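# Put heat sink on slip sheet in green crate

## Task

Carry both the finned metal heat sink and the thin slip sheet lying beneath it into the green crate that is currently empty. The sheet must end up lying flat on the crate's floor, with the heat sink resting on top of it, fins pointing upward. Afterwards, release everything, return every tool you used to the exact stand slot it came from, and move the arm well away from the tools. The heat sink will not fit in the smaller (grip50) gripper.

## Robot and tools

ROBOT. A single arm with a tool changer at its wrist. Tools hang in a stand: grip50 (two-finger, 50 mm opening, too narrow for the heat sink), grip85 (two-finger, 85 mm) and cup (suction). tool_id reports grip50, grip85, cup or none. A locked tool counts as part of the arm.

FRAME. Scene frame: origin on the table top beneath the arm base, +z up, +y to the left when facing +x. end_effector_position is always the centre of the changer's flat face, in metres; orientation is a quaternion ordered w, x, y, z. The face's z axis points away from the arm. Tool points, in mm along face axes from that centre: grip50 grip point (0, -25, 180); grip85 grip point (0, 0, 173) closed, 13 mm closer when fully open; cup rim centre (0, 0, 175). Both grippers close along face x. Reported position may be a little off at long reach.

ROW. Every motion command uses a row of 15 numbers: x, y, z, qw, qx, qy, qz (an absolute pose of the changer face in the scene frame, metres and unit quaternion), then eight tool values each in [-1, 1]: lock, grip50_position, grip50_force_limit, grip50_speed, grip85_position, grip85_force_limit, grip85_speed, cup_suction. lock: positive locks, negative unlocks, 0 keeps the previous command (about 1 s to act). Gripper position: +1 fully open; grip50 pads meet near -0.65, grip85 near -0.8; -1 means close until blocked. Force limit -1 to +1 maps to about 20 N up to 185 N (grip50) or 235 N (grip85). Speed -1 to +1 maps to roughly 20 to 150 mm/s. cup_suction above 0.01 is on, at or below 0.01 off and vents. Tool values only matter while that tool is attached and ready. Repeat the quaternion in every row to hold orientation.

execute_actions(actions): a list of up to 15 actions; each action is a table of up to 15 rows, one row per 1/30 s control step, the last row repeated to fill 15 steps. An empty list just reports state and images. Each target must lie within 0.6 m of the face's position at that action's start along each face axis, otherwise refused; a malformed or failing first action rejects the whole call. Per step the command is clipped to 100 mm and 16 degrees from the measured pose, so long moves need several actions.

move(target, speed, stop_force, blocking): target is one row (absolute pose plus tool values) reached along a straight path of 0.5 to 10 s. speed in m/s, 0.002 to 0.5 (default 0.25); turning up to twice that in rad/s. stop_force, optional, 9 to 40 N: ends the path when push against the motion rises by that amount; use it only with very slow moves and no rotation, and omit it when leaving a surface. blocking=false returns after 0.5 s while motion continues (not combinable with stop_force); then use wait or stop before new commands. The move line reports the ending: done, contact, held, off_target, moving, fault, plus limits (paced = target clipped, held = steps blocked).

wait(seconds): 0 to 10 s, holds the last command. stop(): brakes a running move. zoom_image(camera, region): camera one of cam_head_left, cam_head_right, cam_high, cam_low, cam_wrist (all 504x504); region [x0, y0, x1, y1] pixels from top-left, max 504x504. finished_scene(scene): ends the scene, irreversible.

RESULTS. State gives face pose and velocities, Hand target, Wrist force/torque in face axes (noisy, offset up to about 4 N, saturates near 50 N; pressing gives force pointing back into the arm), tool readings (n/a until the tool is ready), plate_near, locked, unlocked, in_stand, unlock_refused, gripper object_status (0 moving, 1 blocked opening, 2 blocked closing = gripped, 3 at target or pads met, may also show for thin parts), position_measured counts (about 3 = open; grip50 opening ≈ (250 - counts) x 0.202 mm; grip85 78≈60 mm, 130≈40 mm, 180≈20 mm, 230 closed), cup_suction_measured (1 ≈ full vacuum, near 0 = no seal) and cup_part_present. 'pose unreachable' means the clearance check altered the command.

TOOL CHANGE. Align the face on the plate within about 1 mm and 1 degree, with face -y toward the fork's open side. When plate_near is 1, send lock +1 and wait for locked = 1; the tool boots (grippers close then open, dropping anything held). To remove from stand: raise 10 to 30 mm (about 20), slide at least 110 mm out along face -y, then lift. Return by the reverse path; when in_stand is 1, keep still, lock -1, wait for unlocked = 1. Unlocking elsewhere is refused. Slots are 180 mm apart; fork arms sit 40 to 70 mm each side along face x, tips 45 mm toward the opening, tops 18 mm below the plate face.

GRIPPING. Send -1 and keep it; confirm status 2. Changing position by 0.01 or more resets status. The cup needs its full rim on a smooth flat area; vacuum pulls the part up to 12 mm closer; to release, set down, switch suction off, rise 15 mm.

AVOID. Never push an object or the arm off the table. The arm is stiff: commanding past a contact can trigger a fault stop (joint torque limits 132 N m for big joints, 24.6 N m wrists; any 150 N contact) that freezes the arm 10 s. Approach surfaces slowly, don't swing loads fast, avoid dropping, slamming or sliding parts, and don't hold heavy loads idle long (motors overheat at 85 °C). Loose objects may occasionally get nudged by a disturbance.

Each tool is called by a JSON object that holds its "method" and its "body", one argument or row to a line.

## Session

{"method": "execute_actions", "body": {
  "actions": []
}}

Scene clock: 0.00 s.
end_effector_position=(+0.4264, +0.0184, +0.3210) locked=0 unlocked=1 plate_near=0 in_stand=0 unlock_refused=0 tool_id=none grip50_position_measured=n/a grip50_object_status=n/a grip85_position_measured=n/a grip85_object_status=n/a cup_suction_measured=n/a cup_part_present=n/a end_effector_quat_wxyz=(-0.001, +0.690, +0.724, +0.004) end_effector_velocity=(-0.000, -0.000, -0.000) end_effector_angular_velocity=(-0.001, +0.000, +0.001)
Joint positions: [-0.316 -1.722  2.043 -1.891 -1.571 -1.886]
Joint velocities: [ 0.     0.    -0.     0.    -0.001 -0.001]
Wrist force (N, on the end effector, along its own x y z axes, offset not removed): no reading
Wrist torque (N m, same axes, about the end effector's origin, offset not removed): no reading
Hand target: +0.426, +0.018, +0.321; -0.001, +0.690, +0.724, +0.004

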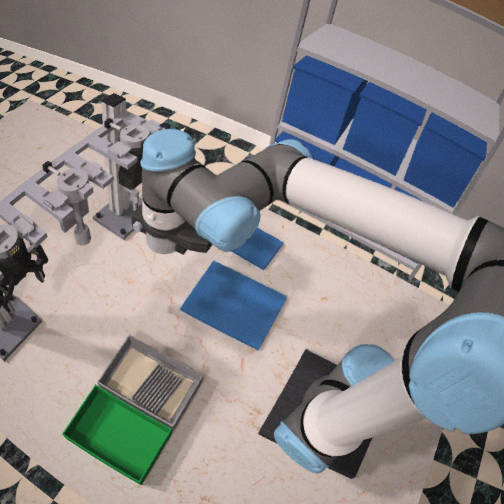

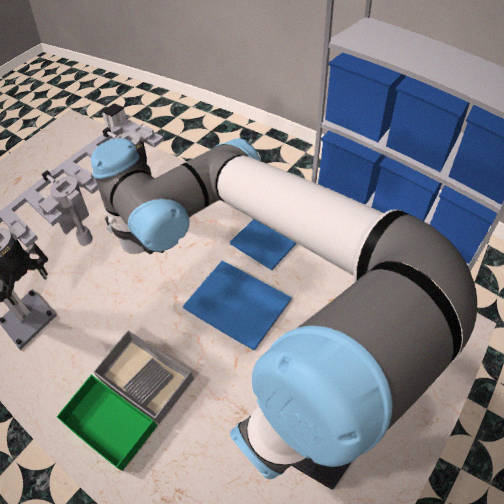

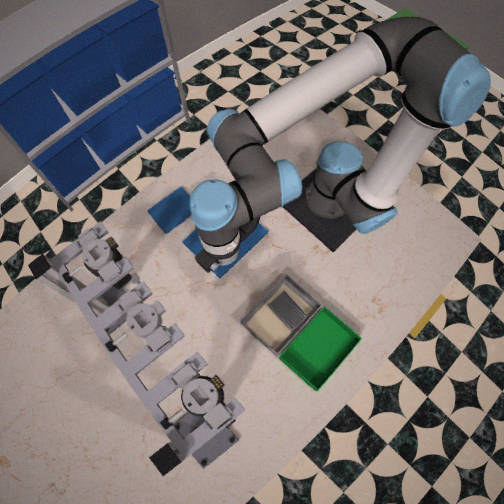

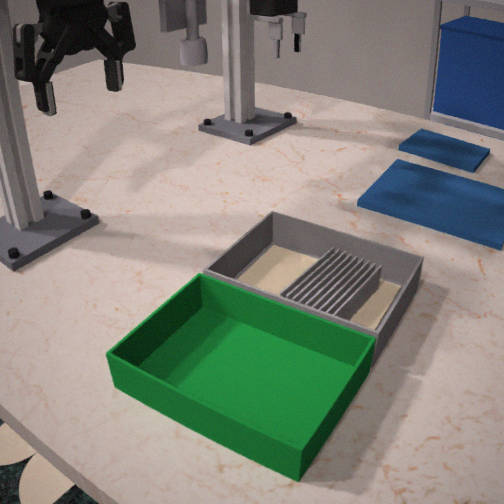

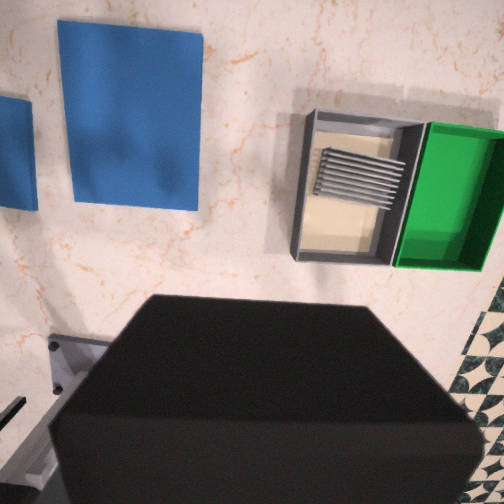

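{"method": "move", "body": {
  "target": [0.52,0.17,0.43,0,0.6935,0.7204,0,0,0,0,0,0,0,0,0]
}}

{"method": "move", "body": {
  "target": [0.6227,0.1788,0.43,0,0.6935,0.7204,0,0,0,0,0,0,0,0,0]
}}

Scene clock: 7.37 s.
end_effector_position=(+0.5202, +0.1698, +0.4298) locked=0 unlocked=1 plate_near=0 in_stand=0 unlock_refused=0 tool_id=none grip50_position_measured=n/a grip50_object_status=n/a grip85_position_measured=n/a grip85_object_status=n/a cup_suction_measured=n/a cup_part_present=n/a end_effector_quat_wxyz=(+0.000, +0.694, +0.720, -0.000) end_effector_velocity=(+0.001, +0.001, +0.001) end_effector_angular_velocity=(-0.001, +0.002, +0.000)
Joint positions: [ 0.028 -1.467  1.515 -1.612 -1.577 -1.533]
Joint velocities: [ 0.002  0.005 -0.008  0.005 -0.001  0.002]
Wrist force (N, on the end effector, along its own x y z axes, offset not removed): [-1.4 2.1 -1.0]
Wrist torque (N m, same axes, about the end effector's origin, offset not removed): [0.15 0.15 -0.16]
Hand target: +0.520, +0.170, +0.430; +0.000, +0.694, +0.720, -0.000
Off the commanded pose: 0.000 m, 0 deg.
move: done

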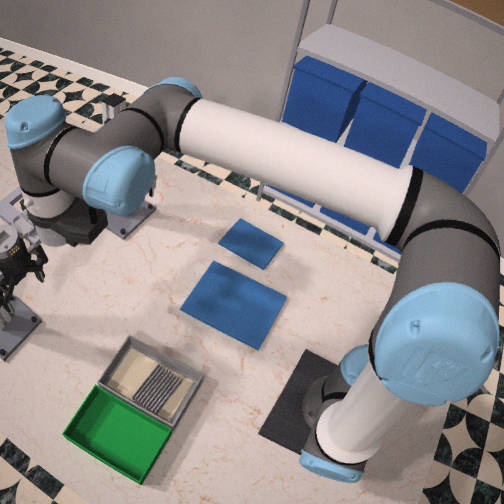

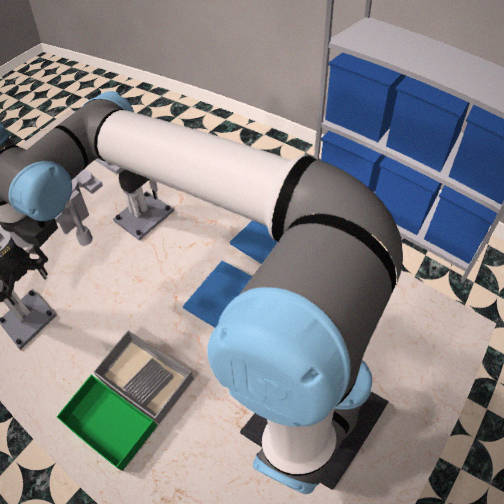

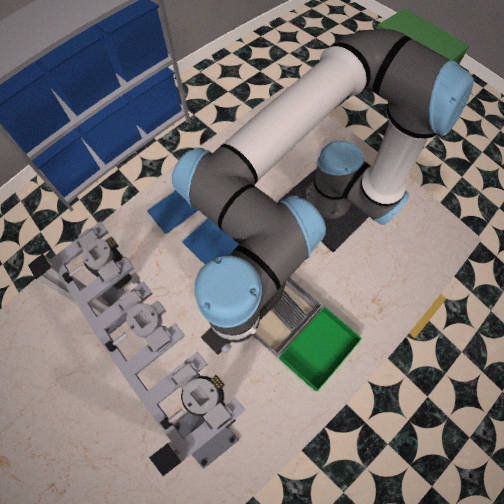

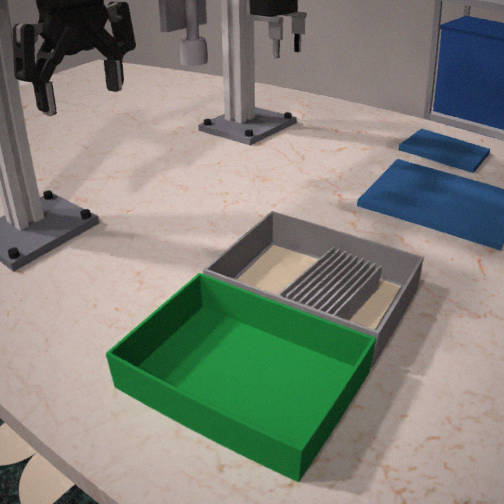

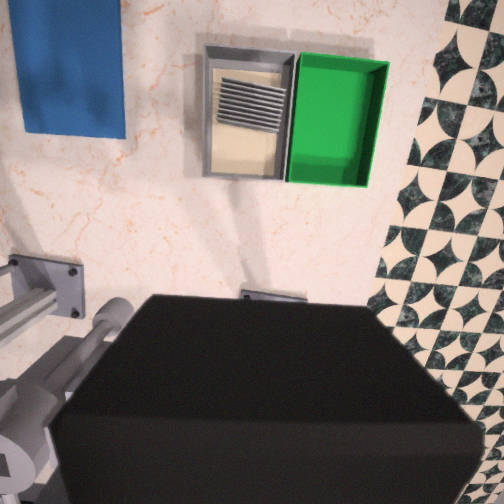

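Scene clock: 8.40 s.
end_effector_position=(+0.6225, +0.1787, +0.4299) locked=0 unlocked=1 plate_near=0 in_stand=0 unlock_refused=0 tool_id=none grip50_position_measured=n/a grip50_object_status=n/a grip85_position_measured=n/a grip85_object_status=n/a cup_suction_measured=n/a cup_part_present=n/a end_effector_quat_wxyz=(+0.000, +0.694, +0.720, +0.000) end_effector_velocity=(+0.002, +0.000, +0.000) end_effector_angular_velocity=(-0.000, +0.001, -0.000)
Joint positions: [ 0.03  -1.219  1.208 -1.553 -1.577 -1.531]
Joint velocities: [ 0.     0.007 -0.01   0.004 -0.     0.001]
Wrist force (N, on the end effector, along its own x y z axes, offset not removed): [-1.3 -0.7 -1.7]
Wrist torque (N m, same axes, about the end effector's origin, offset not removed): [0.05 -0.03 -0.27]
Hand target: +0.623, +0.179, +0.430; +0.000, +0.694, +0.720, +0.000
Off the commanded pose: 0.000 m, 0 deg.
move: done

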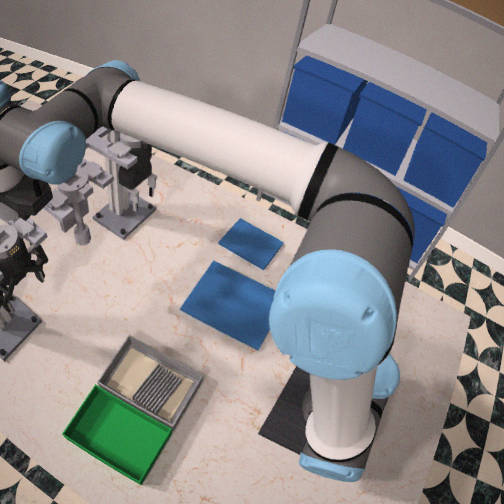

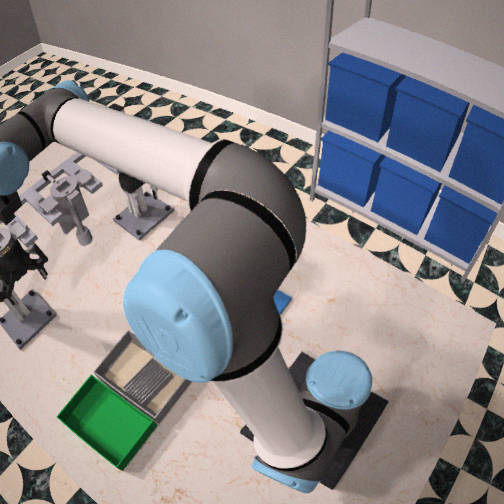

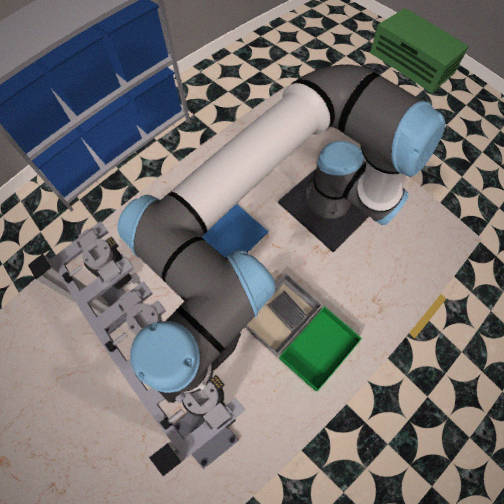

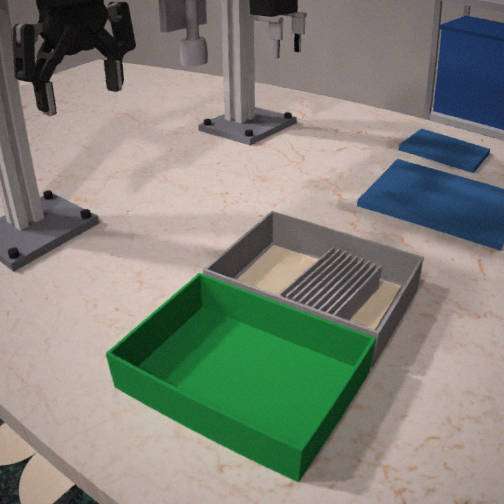

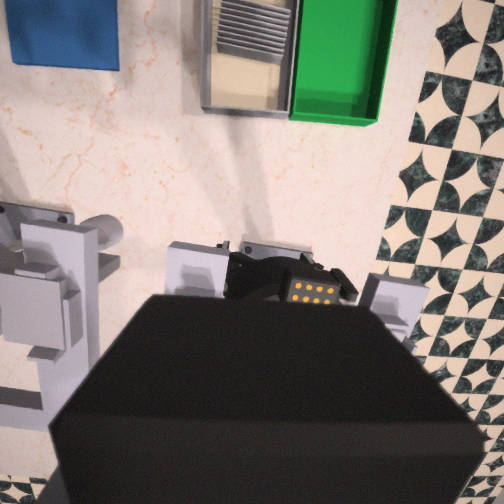

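{"method": "move", "body": {
  "target": [0.645,0.212,0.40,0,0.7547,0.656,0,0,0,0,0,0,0,0,0],
  "speed": 0.15
}}

Scene clock: 14.90 s.
end_effector_position=(+0.6449, +0.2119, +0.4001) locked=0 unlocked=1 plate_near=0 in_stand=0 unlock_refused=0 tool_id=none grip50_position_measured=n/a grip50_object_status=n/a grip85_position_measured=n/a grip85_object_status=n/a cup_suction_measured=n/a cup_part_present=n/a end_effector_quat_wxyz=(+0.000, +0.755, +0.656, +0.000) end_effector_velocity=(+0.001, +0.001, -0.001) end_effector_angular_velocity=(-0.001, +0.000, -0.006)
Joint positions: [ 0.076 -1.138  1.17  -1.596 -1.576 -1.307]
Joint velocities: [ 0.001  0.003 -0.002 -0.001 -0.001  0.008]
Wrist force (N, on the end effector, along its own x y z axes, offset not removed): [0.4 -2.5 0.5]
Wrist torque (N m, same axes, about the end effector's origin, offset not removed): [-0.14 0.00 -0.25]
Hand target: +0.645, +0.212, +0.400; +0.000, +0.755, +0.656, -0.000
Off the commanded pose: 0.000 m, 0 deg.
move: done

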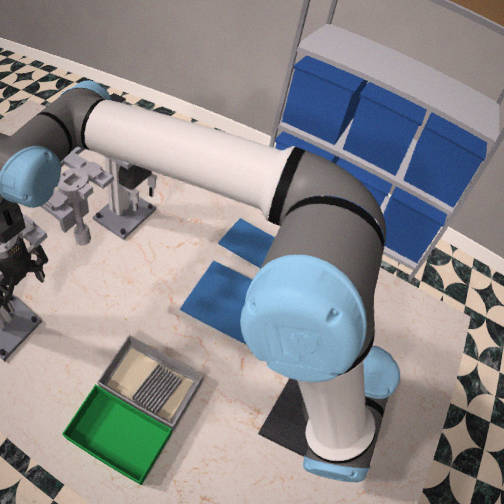

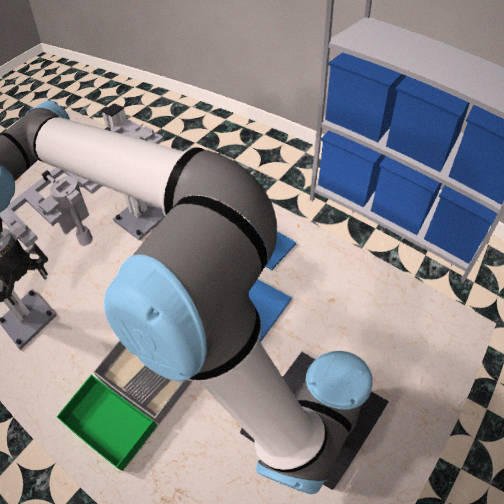

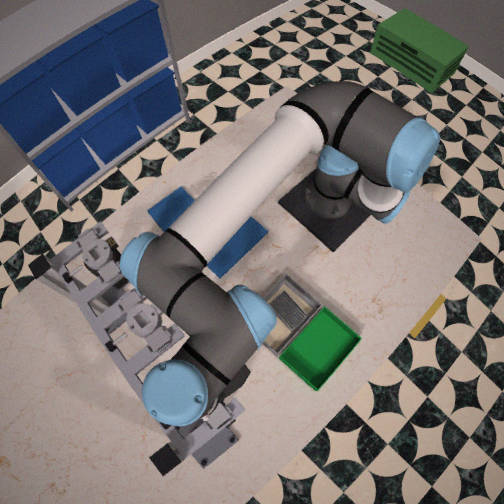

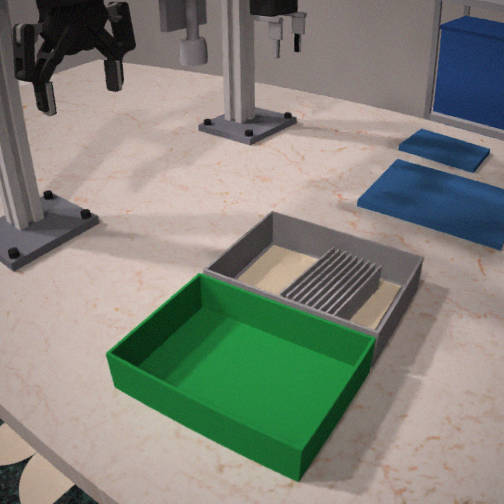

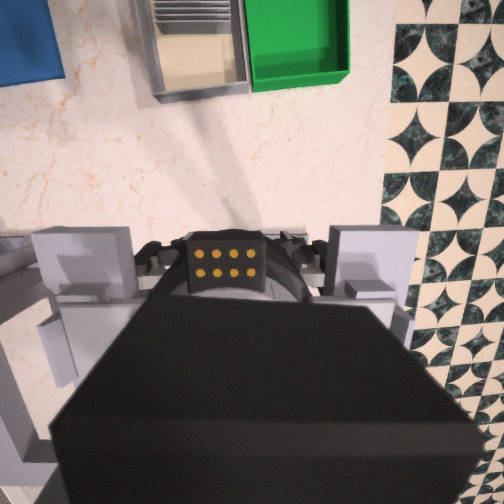

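{"method": "move", "body": {
  "target": [0.6488,0.2064,0.395,0,0.7547,0.656,0,0,0,0,0,0,0,0,0],
  "speed": 0.05
}}

{"method": "zoom_image", "body": {
  "camera": "cam_wrist",
  "region": [0,180,504,320]
}}

Scene clock: 20.70 s.
end_effector_position=(+0.6487, +0.2065, +0.3951) locked=0 unlocked=1 plate_near=0 in_stand=0 unlock_refused=0 tool_id=none grip50_position_measured=n/a grip50_object_status=n/a grip85_position_measured=n/a grip85_object_status=n/a cup_suction_measured=n/a cup_part_present=n/a end_effector_quat_wxyz=(+0.000, +0.755, +0.656, -0.000) end_effector_velocity=(+0.001, -0.001, -0.001) end_effector_angular_velocity=(+0.000, +0.000, +0.000)
Joint positions: [ 0.068 -1.133  1.175 -1.606 -1.576 -1.315]
Joint velocities: [-0.002  0.002  0.001 -0.002  0.    -0.002]
Wrist force (N, on the end effector, along its own x y z axes, offset not removed): [-0.4 -2.0 -3.3]
Wrist torque (N m, same axes, about the end effector's origin, offset not removed): [-0.01 0.09 -0.29]
Hand target: +0.649, +0.206, +0.395; -0.000, +0.755, +0.656, +0.000
Off the commanded pose: 0.000 m, 0 deg.
move: done

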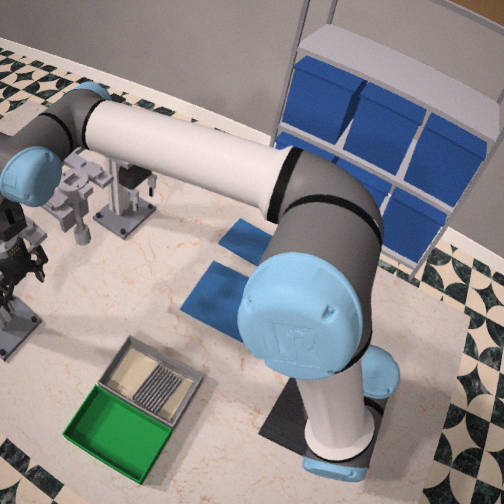

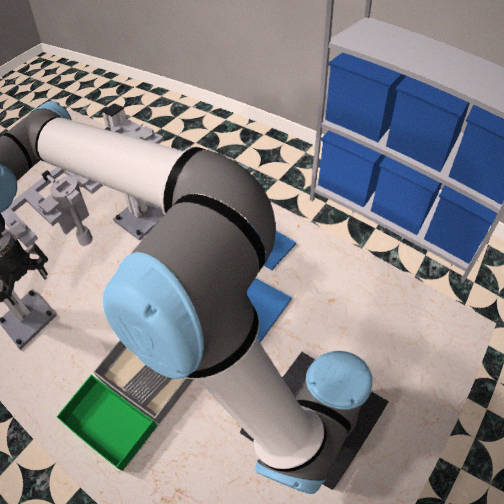

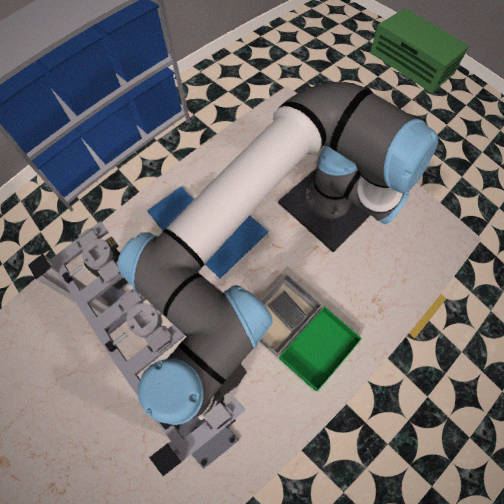

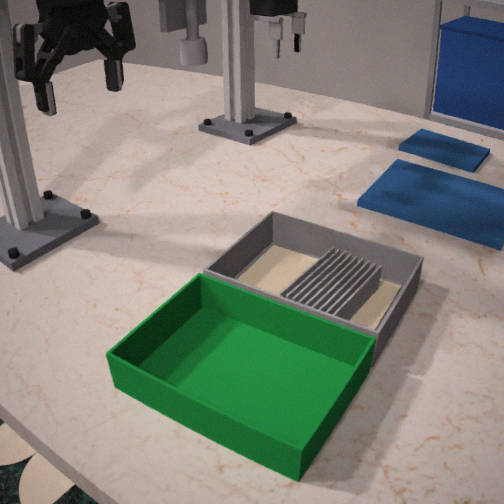

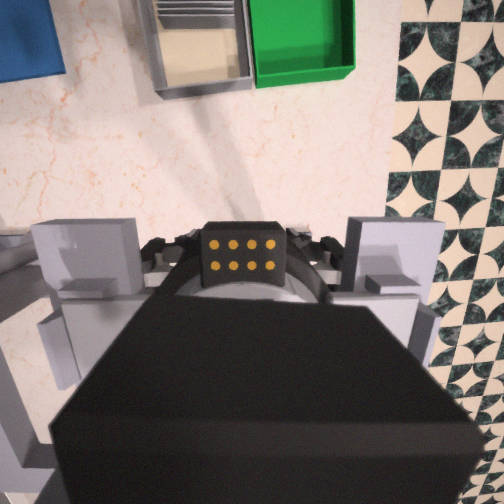

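Region (0, 180, 504, 320) of cam_wrist's 504x504 image, scaled by 1.000.

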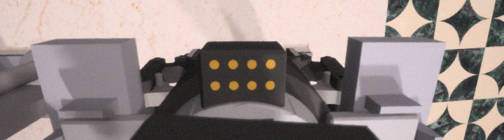

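{"method": "move", "body": {
  "target": [0.6489,0.2069,0.374,0,0.7547,0.656,0,0,0,0,0,0,0,0,0],
  "speed": 0.03
}}

{"method": "move", "body": {
  "target": [0.6489,0.2069,0.3596,0,0.7547,0.656,0,0,0,0,0,0,0,0,0],
  "speed": 0.005,
  "stop_force": 12
}}

Scene clock: 25.77 s.
end_effector_position=(+0.6489, +0.2069, +0.3742) locked=0 unlocked=1 plate_near=0 in_stand=0 unlock_refused=0 tool_id=none grip50_position_measured=n/a grip50_object_status=n/a grip85_position_measured=n/a grip85_object_status=n/a cup_suction_measured=n/a cup_part_present=n/a end_effector_quat_wxyz=(-0.000, +0.755, +0.656, -0.000) end_effector_velocity=(-0.000, +0.000, -0.002) end_effector_angular_velocity=(-0.000, -0.000, +0.000)
Joint positions: [ 0.068 -1.129  1.223 -1.658 -1.576 -1.315]
Joint velocities: [ 0.     0.     0.004 -0.005 -0.    -0.   ]
Wrist force (N, on the end effector, along its own x y z axes, offset not removed): [0.4 -1.1 -0.7]
Wrist torque (N m, same axes, about the end effector's origin, offset not removed): [-0.04 -0.07 -0.17]
Hand target: +0.649, +0.207, +0.374; -0.000, +0.755, +0.656, -0.000
Off the commanded pose: 0.000 m, 0 deg.
move: done

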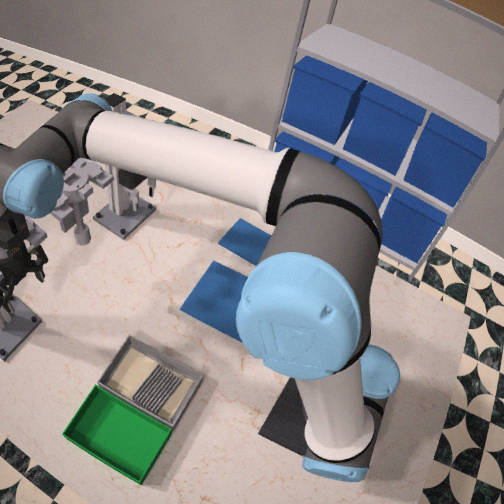

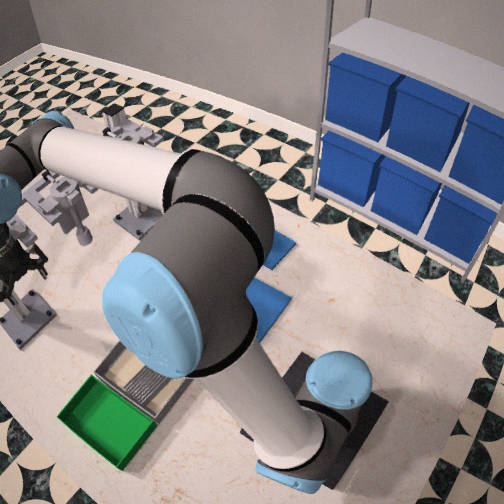

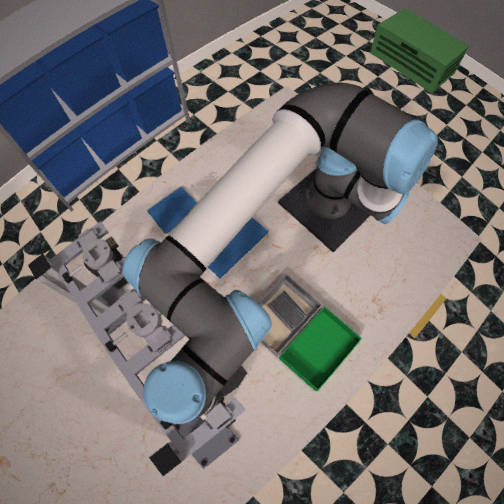

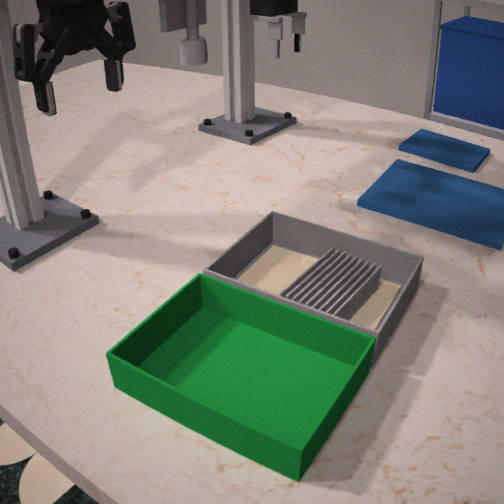

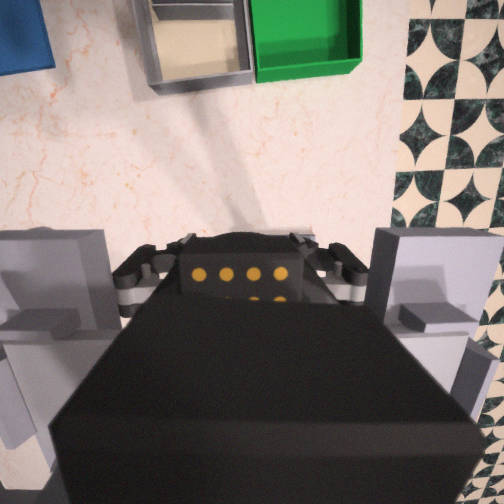

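Scene clock: 27.30 s.
end_effector_position=(+0.6489, +0.2069, +0.3685) locked=0 unlocked=1 plate_near=0 in_stand=0 unlock_refused=0 tool_id=none grip50_position_measured=n/a grip50_object_status=n/a grip85_position_measured=n/a grip85_object_status=n/a cup_suction_measured=n/a cup_part_present=n/a end_effector_quat_wxyz=(+0.000, +0.755, +0.656, +0.000) end_effector_velocity=(-0.000, -0.000, +0.001) end_effector_angular_velocity=(-0.000, +0.003, +0.000)
Joint positions: [ 0.068 -1.127  1.235 -1.672 -1.576 -1.315]
Joint velocities: [ 0.     0.    -0.004  0.007 -0.    -0.   ]
Wrist force (N, on the end effector, along its own x y z axes, offset not removed): [1.3 -2.7 -19.4]
Wrist torque (N m, same axes, about the end effector's origin, offset not removed): [-0.53 0.04 -0.13]
Hand target: +0.649, +0.207, +0.369; +0.000, +0.755, +0.656, +0.000
Off the commanded pose: 0.009 m, 0 deg.
move: contact

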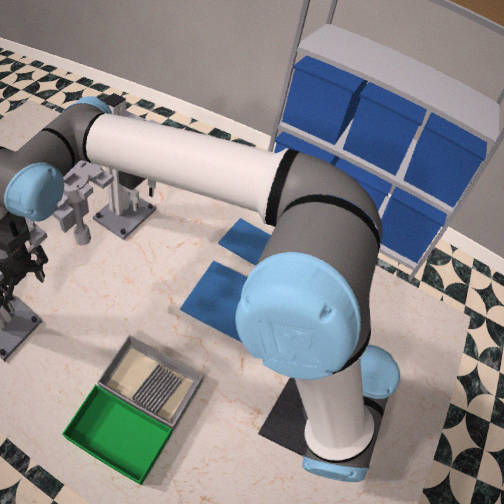

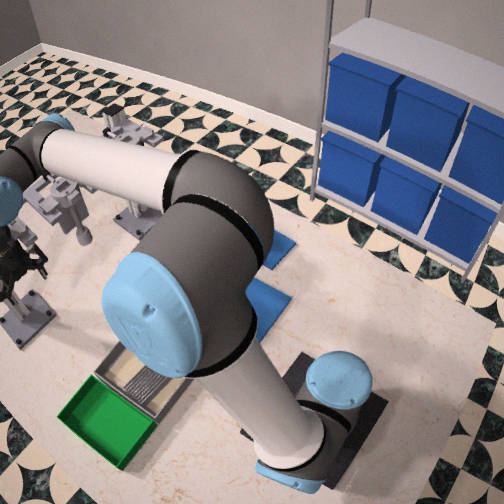

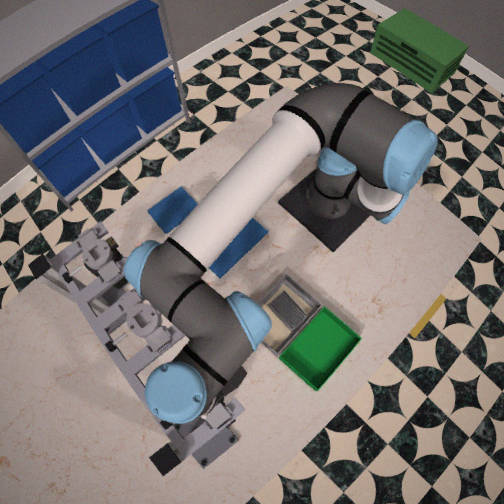

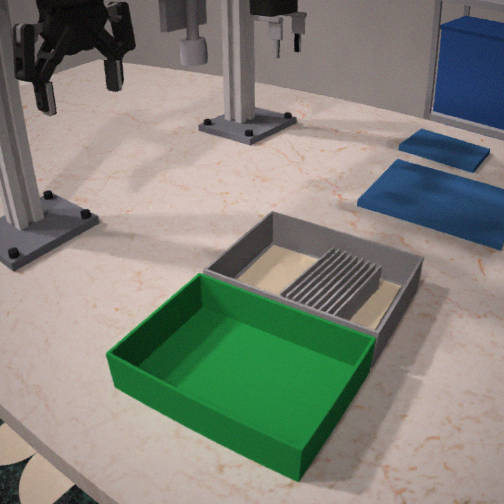

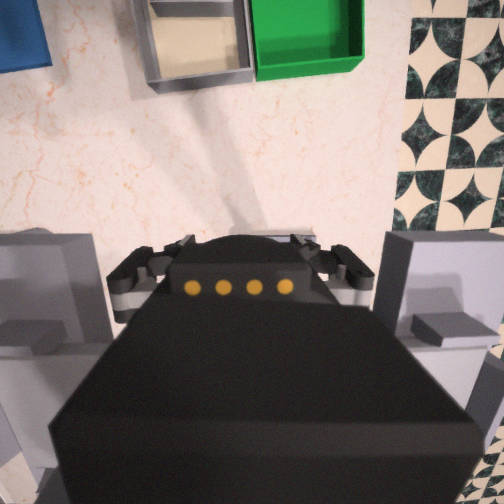

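{"method": "move", "body": {
  "target": [0.6490,0.2074,0.373,0,0.7478,0.6639,0,0,0,0,0,0,0,0,0],
  "speed": 0.02
}}

{"method": "move", "body": {
  "target": [0.6490,0.2074,0.3590,0,0.7478,0.6639,0,0,0,0,0,0,0,0,0],
  "speed": 0.005,
  "stop_force": 12
}}

Scene clock: 35.07 s.
end_effector_position=(+0.6490, +0.2074, +0.3728) locked=0 unlocked=1 plate_near=0 in_stand=0 unlock_refused=0 tool_id=none grip50_position_measured=n/a grip50_object_status=n/a grip85_position_measured=n/a grip85_object_status=n/a cup_suction_measured=n/a cup_part_present=n/a end_effector_quat_wxyz=(+0.000, +0.748, +0.664, +0.000) end_effector_velocity=(+0.000, +0.000, +0.001) end_effector_angular_velocity=(-0.001, +0.000, +0.008)
Joint positions: [ 0.069 -1.128  1.224 -1.661 -1.576 -1.335]
Joint velocities: [ 0.     0.    -0.004  0.004 -0.    -0.008]
Wrist force (N, on the end effector, along its own x y z axes, offset not removed): [-0.4 -0.9 -2.7]
Wrist torque (N m, same axes, about the end effector's origin, offset not removed): [0.10 0.07 -0.30]
Hand target: +0.649, +0.207, +0.373; +0.000, +0.748, +0.664, +0.000
Off the commanded pose: 0.000 m, 0 deg.
move: done

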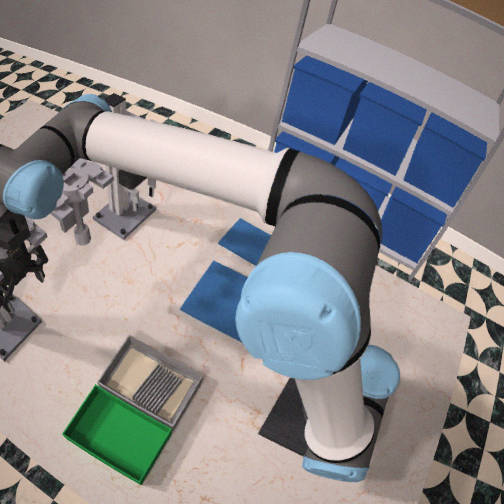

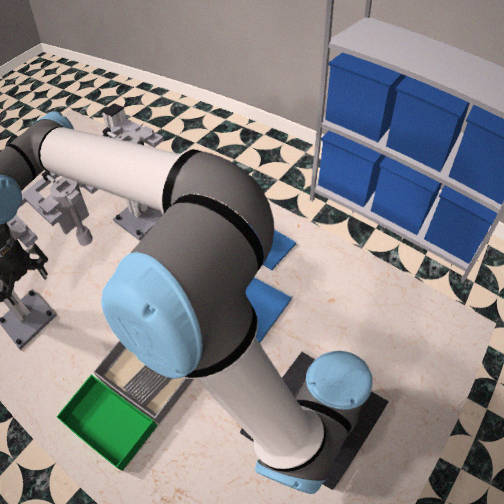

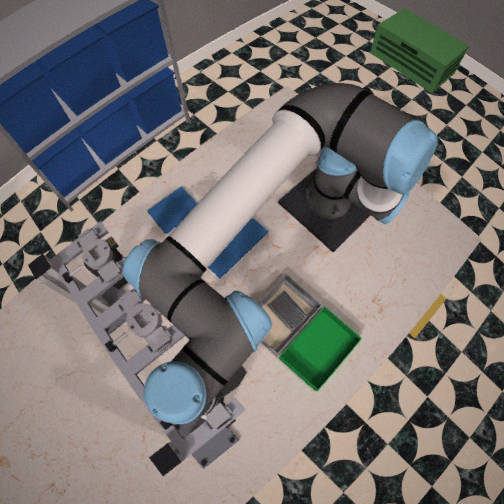

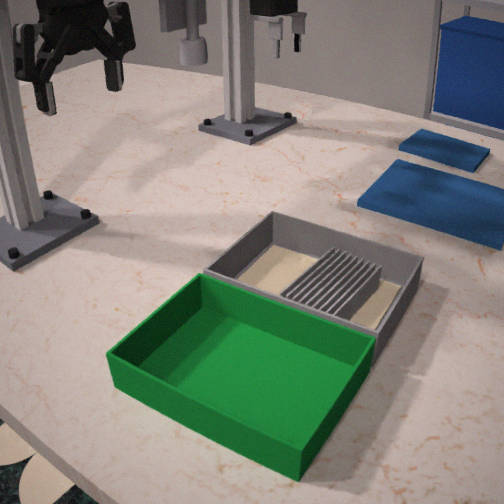

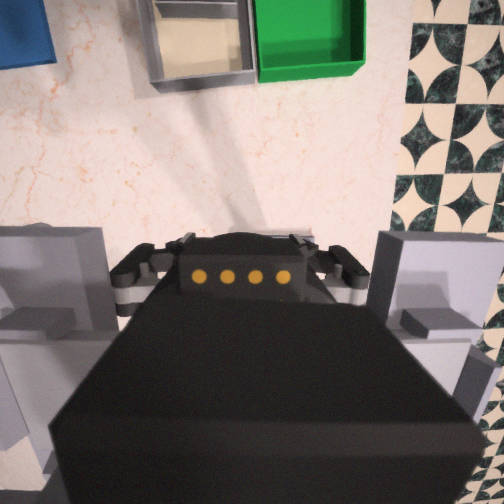

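Scene clock: 37.33 s.
end_effector_position=(+0.6490, +0.2074, +0.3635) locked=0 unlocked=1 plate_near=0 in_stand=1 unlock_refused=0 tool_id=none grip50_position_measured=n/a grip50_object_status=n/a grip85_position_measured=n/a grip85_object_status=n/a cup_suction_measured=n/a cup_part_present=n/a end_effector_quat_wxyz=(+0.000, +0.748, +0.664, +0.000) end_effector_velocity=(-0.000, +0.000, +0.001) end_effector_angular_velocity=(+0.000, +0.003, -0.000)
Joint positions: [ 0.069 -1.125  1.245 -1.684 -1.576 -1.335]
Joint velocities: [ 0.     0.    -0.004  0.007  0.001  0.   ]
Wrist force (N, on the end effector, along its own x y z axes, offset not removed): [1.0 17.5 -8.9]
Wrist torque (N m, same axes, about the end effector's origin, offset not removed): [-0.17 0.04 -1.19]
Hand target: +0.649, +0.207, +0.364; +0.000, +0.748, +0.664, +0.000
Off the commanded pose: 0.004 m, 0 deg.
move: contact

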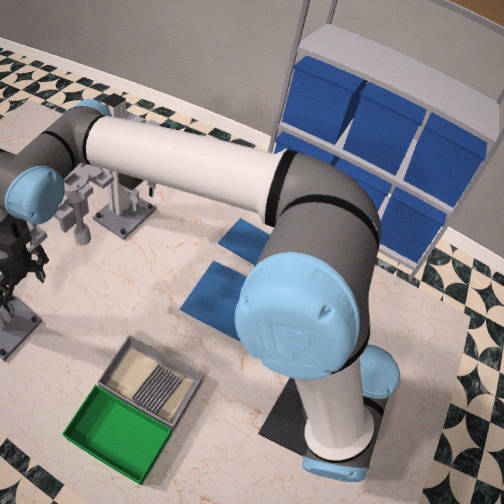

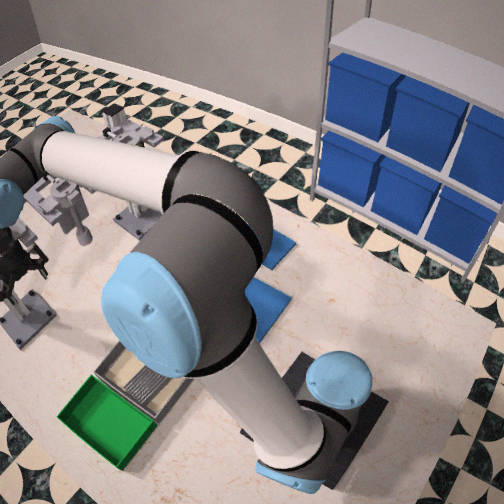

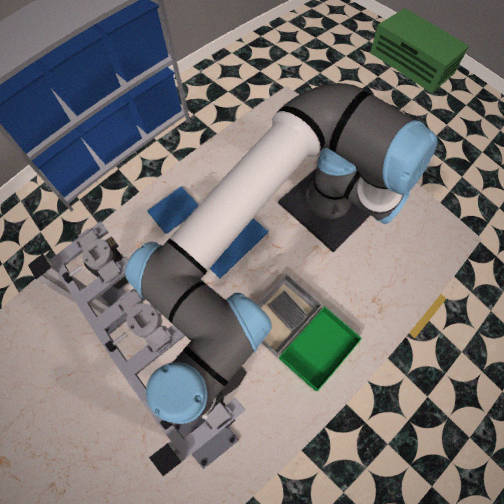

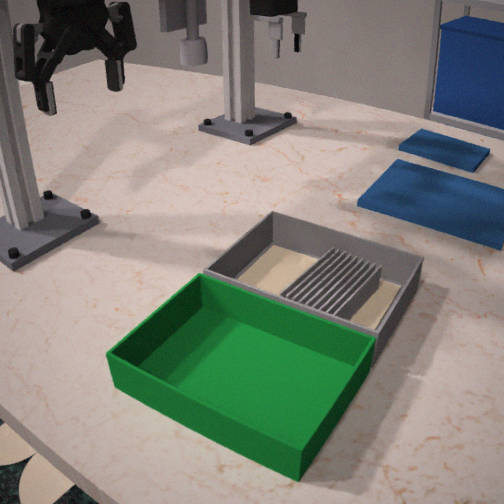

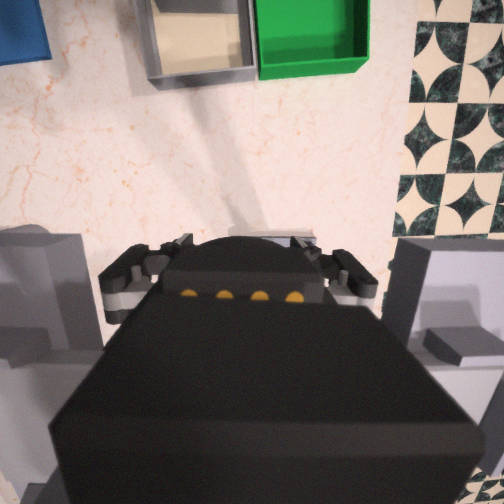

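{"method": "move", "body": {
  "target": [0.6497,0.2078,0.368,0,0.7408,0.6717,0,0,0,0,0,0,0,0,0],
  "speed": 0.01
}}

{"method": "move", "body": {
  "target": [0.6497,0.2078,0.3585,0,0.7408,0.6717,0,0,0,0,0,0,0,0,0],
  "speed": 0.005,
  "stop_force": 12
}}

Scene clock: 42.50 s.
end_effector_position=(+0.6497, +0.2078, +0.3679) locked=0 unlocked=1 plate_near=0 in_stand=0 unlock_refused=0 tool_id=none grip50_position_measured=n/a grip50_object_status=n/a grip85_position_measured=n/a grip85_object_status=n/a cup_suction_measured=n/a cup_part_present=n/a end_effector_quat_wxyz=(+0.000, +0.741, +0.672, +0.000) end_effector_velocity=(+0.000, +0.000, +0.001) end_effector_angular_velocity=(+0.001, +0.000, +0.004)
Joint positions: [ 0.069 -1.125  1.232 -1.672 -1.576 -1.356]
Joint velocities: [ 0.     0.    -0.002  0.002  0.001 -0.004]
Wrist force (N, on the end effector, along its own x y z axes, offset not removed): [1.7 0.1 -3.2]
Wrist torque (N m, same axes, about the end effector's origin, offset not removed): [-0.03 -0.13 -0.19]
Hand target: +0.650, +0.208, +0.368; +0.000, +0.741, +0.672, +0.000
Off the commanded pose: 0.000 m, 0 deg.
move: done

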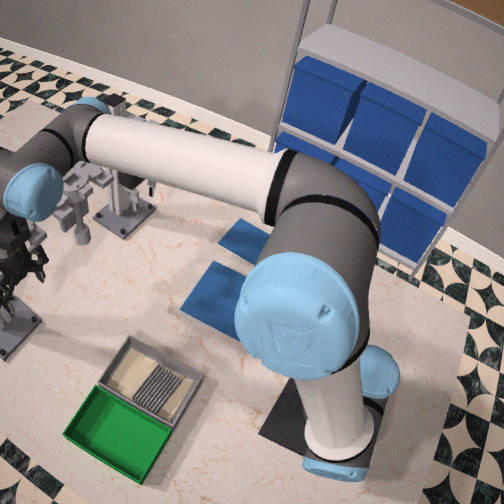

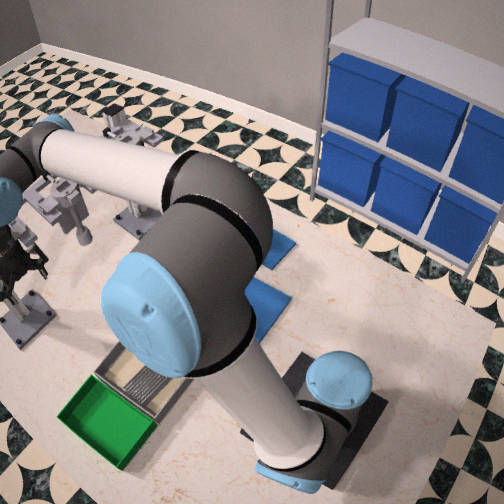

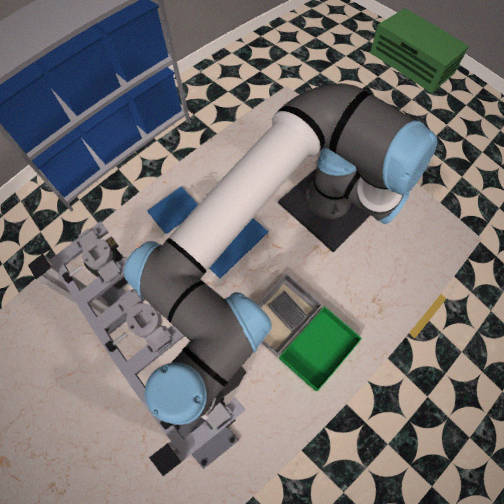

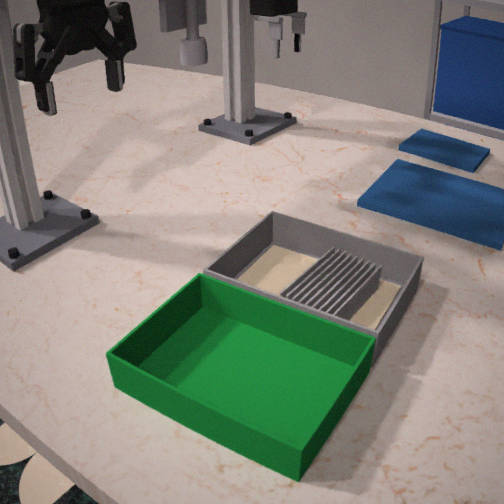

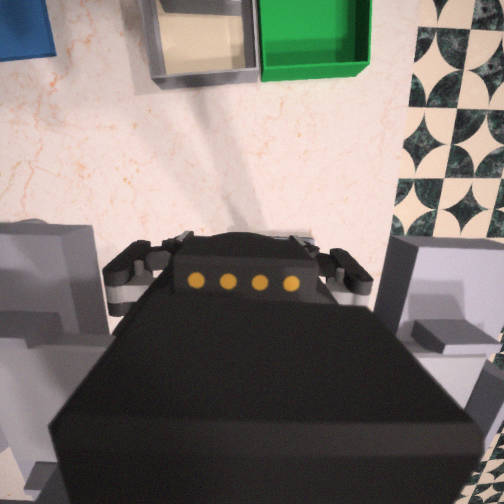

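Scene clock: 44.23 s.
end_effector_position=(+0.6497, +0.2078, +0.3613) locked=0 unlocked=1 plate_near=0 in_stand=1 unlock_refused=0 tool_id=none grip50_position_measured=n/a grip50_object_status=n/a grip85_position_measured=n/a grip85_object_status=n/a cup_suction_measured=n/a cup_part_present=n/a end_effector_quat_wxyz=(+0.000, +0.741, +0.672, +0.000) end_effector_velocity=(-0.000, +0.000, +0.001) end_effector_angular_velocity=(+0.000, +0.002, +0.000)
Joint positions: [ 0.069 -1.123  1.247 -1.689 -1.576 -1.356]
Joint velocities: [ 0.     0.    -0.004  0.007  0.    -0.   ]
Wrist force (N, on the end effector, along its own x y z axes, offset not removed): [-0.8 6.6 -20.7]
Wrist torque (N m, same axes, about the end effector's origin, offset not removed): [-0.19 -0.08 -1.57]
Hand target: +0.650, +0.208, +0.361; +0.000, +0.741, +0.672, +0.000
Off the commanded pose: 0.003 m, 0 deg.
move: contact

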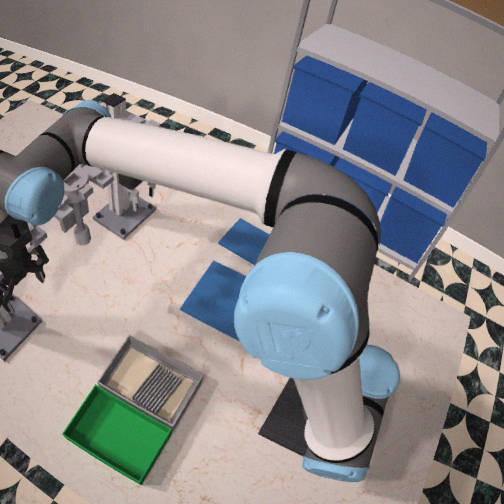

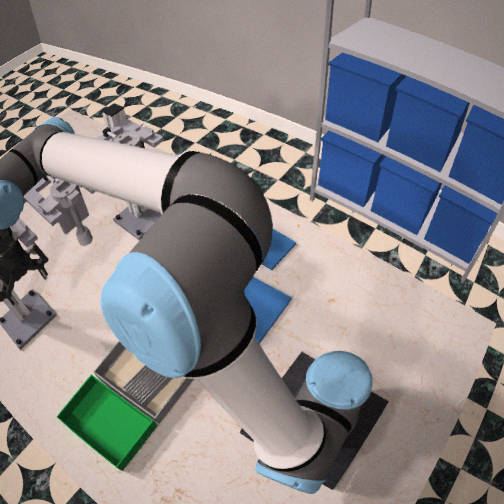

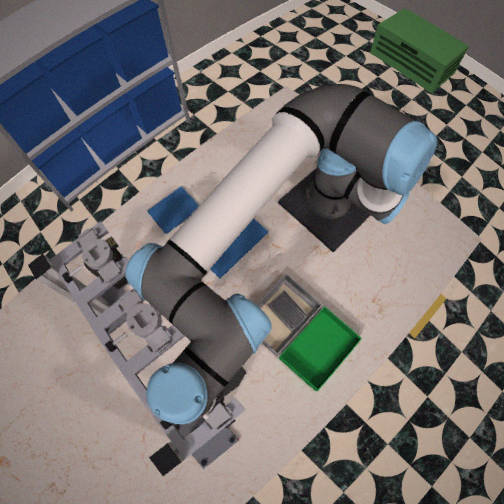

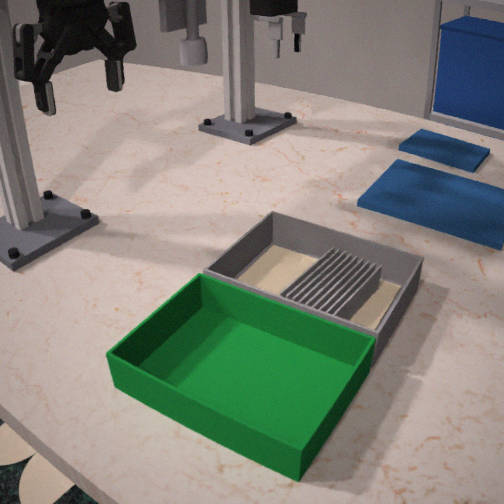

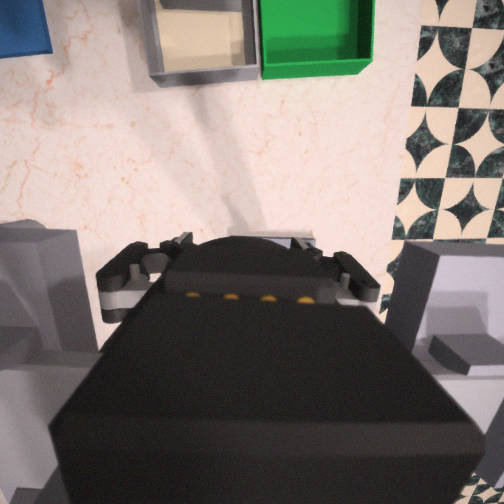

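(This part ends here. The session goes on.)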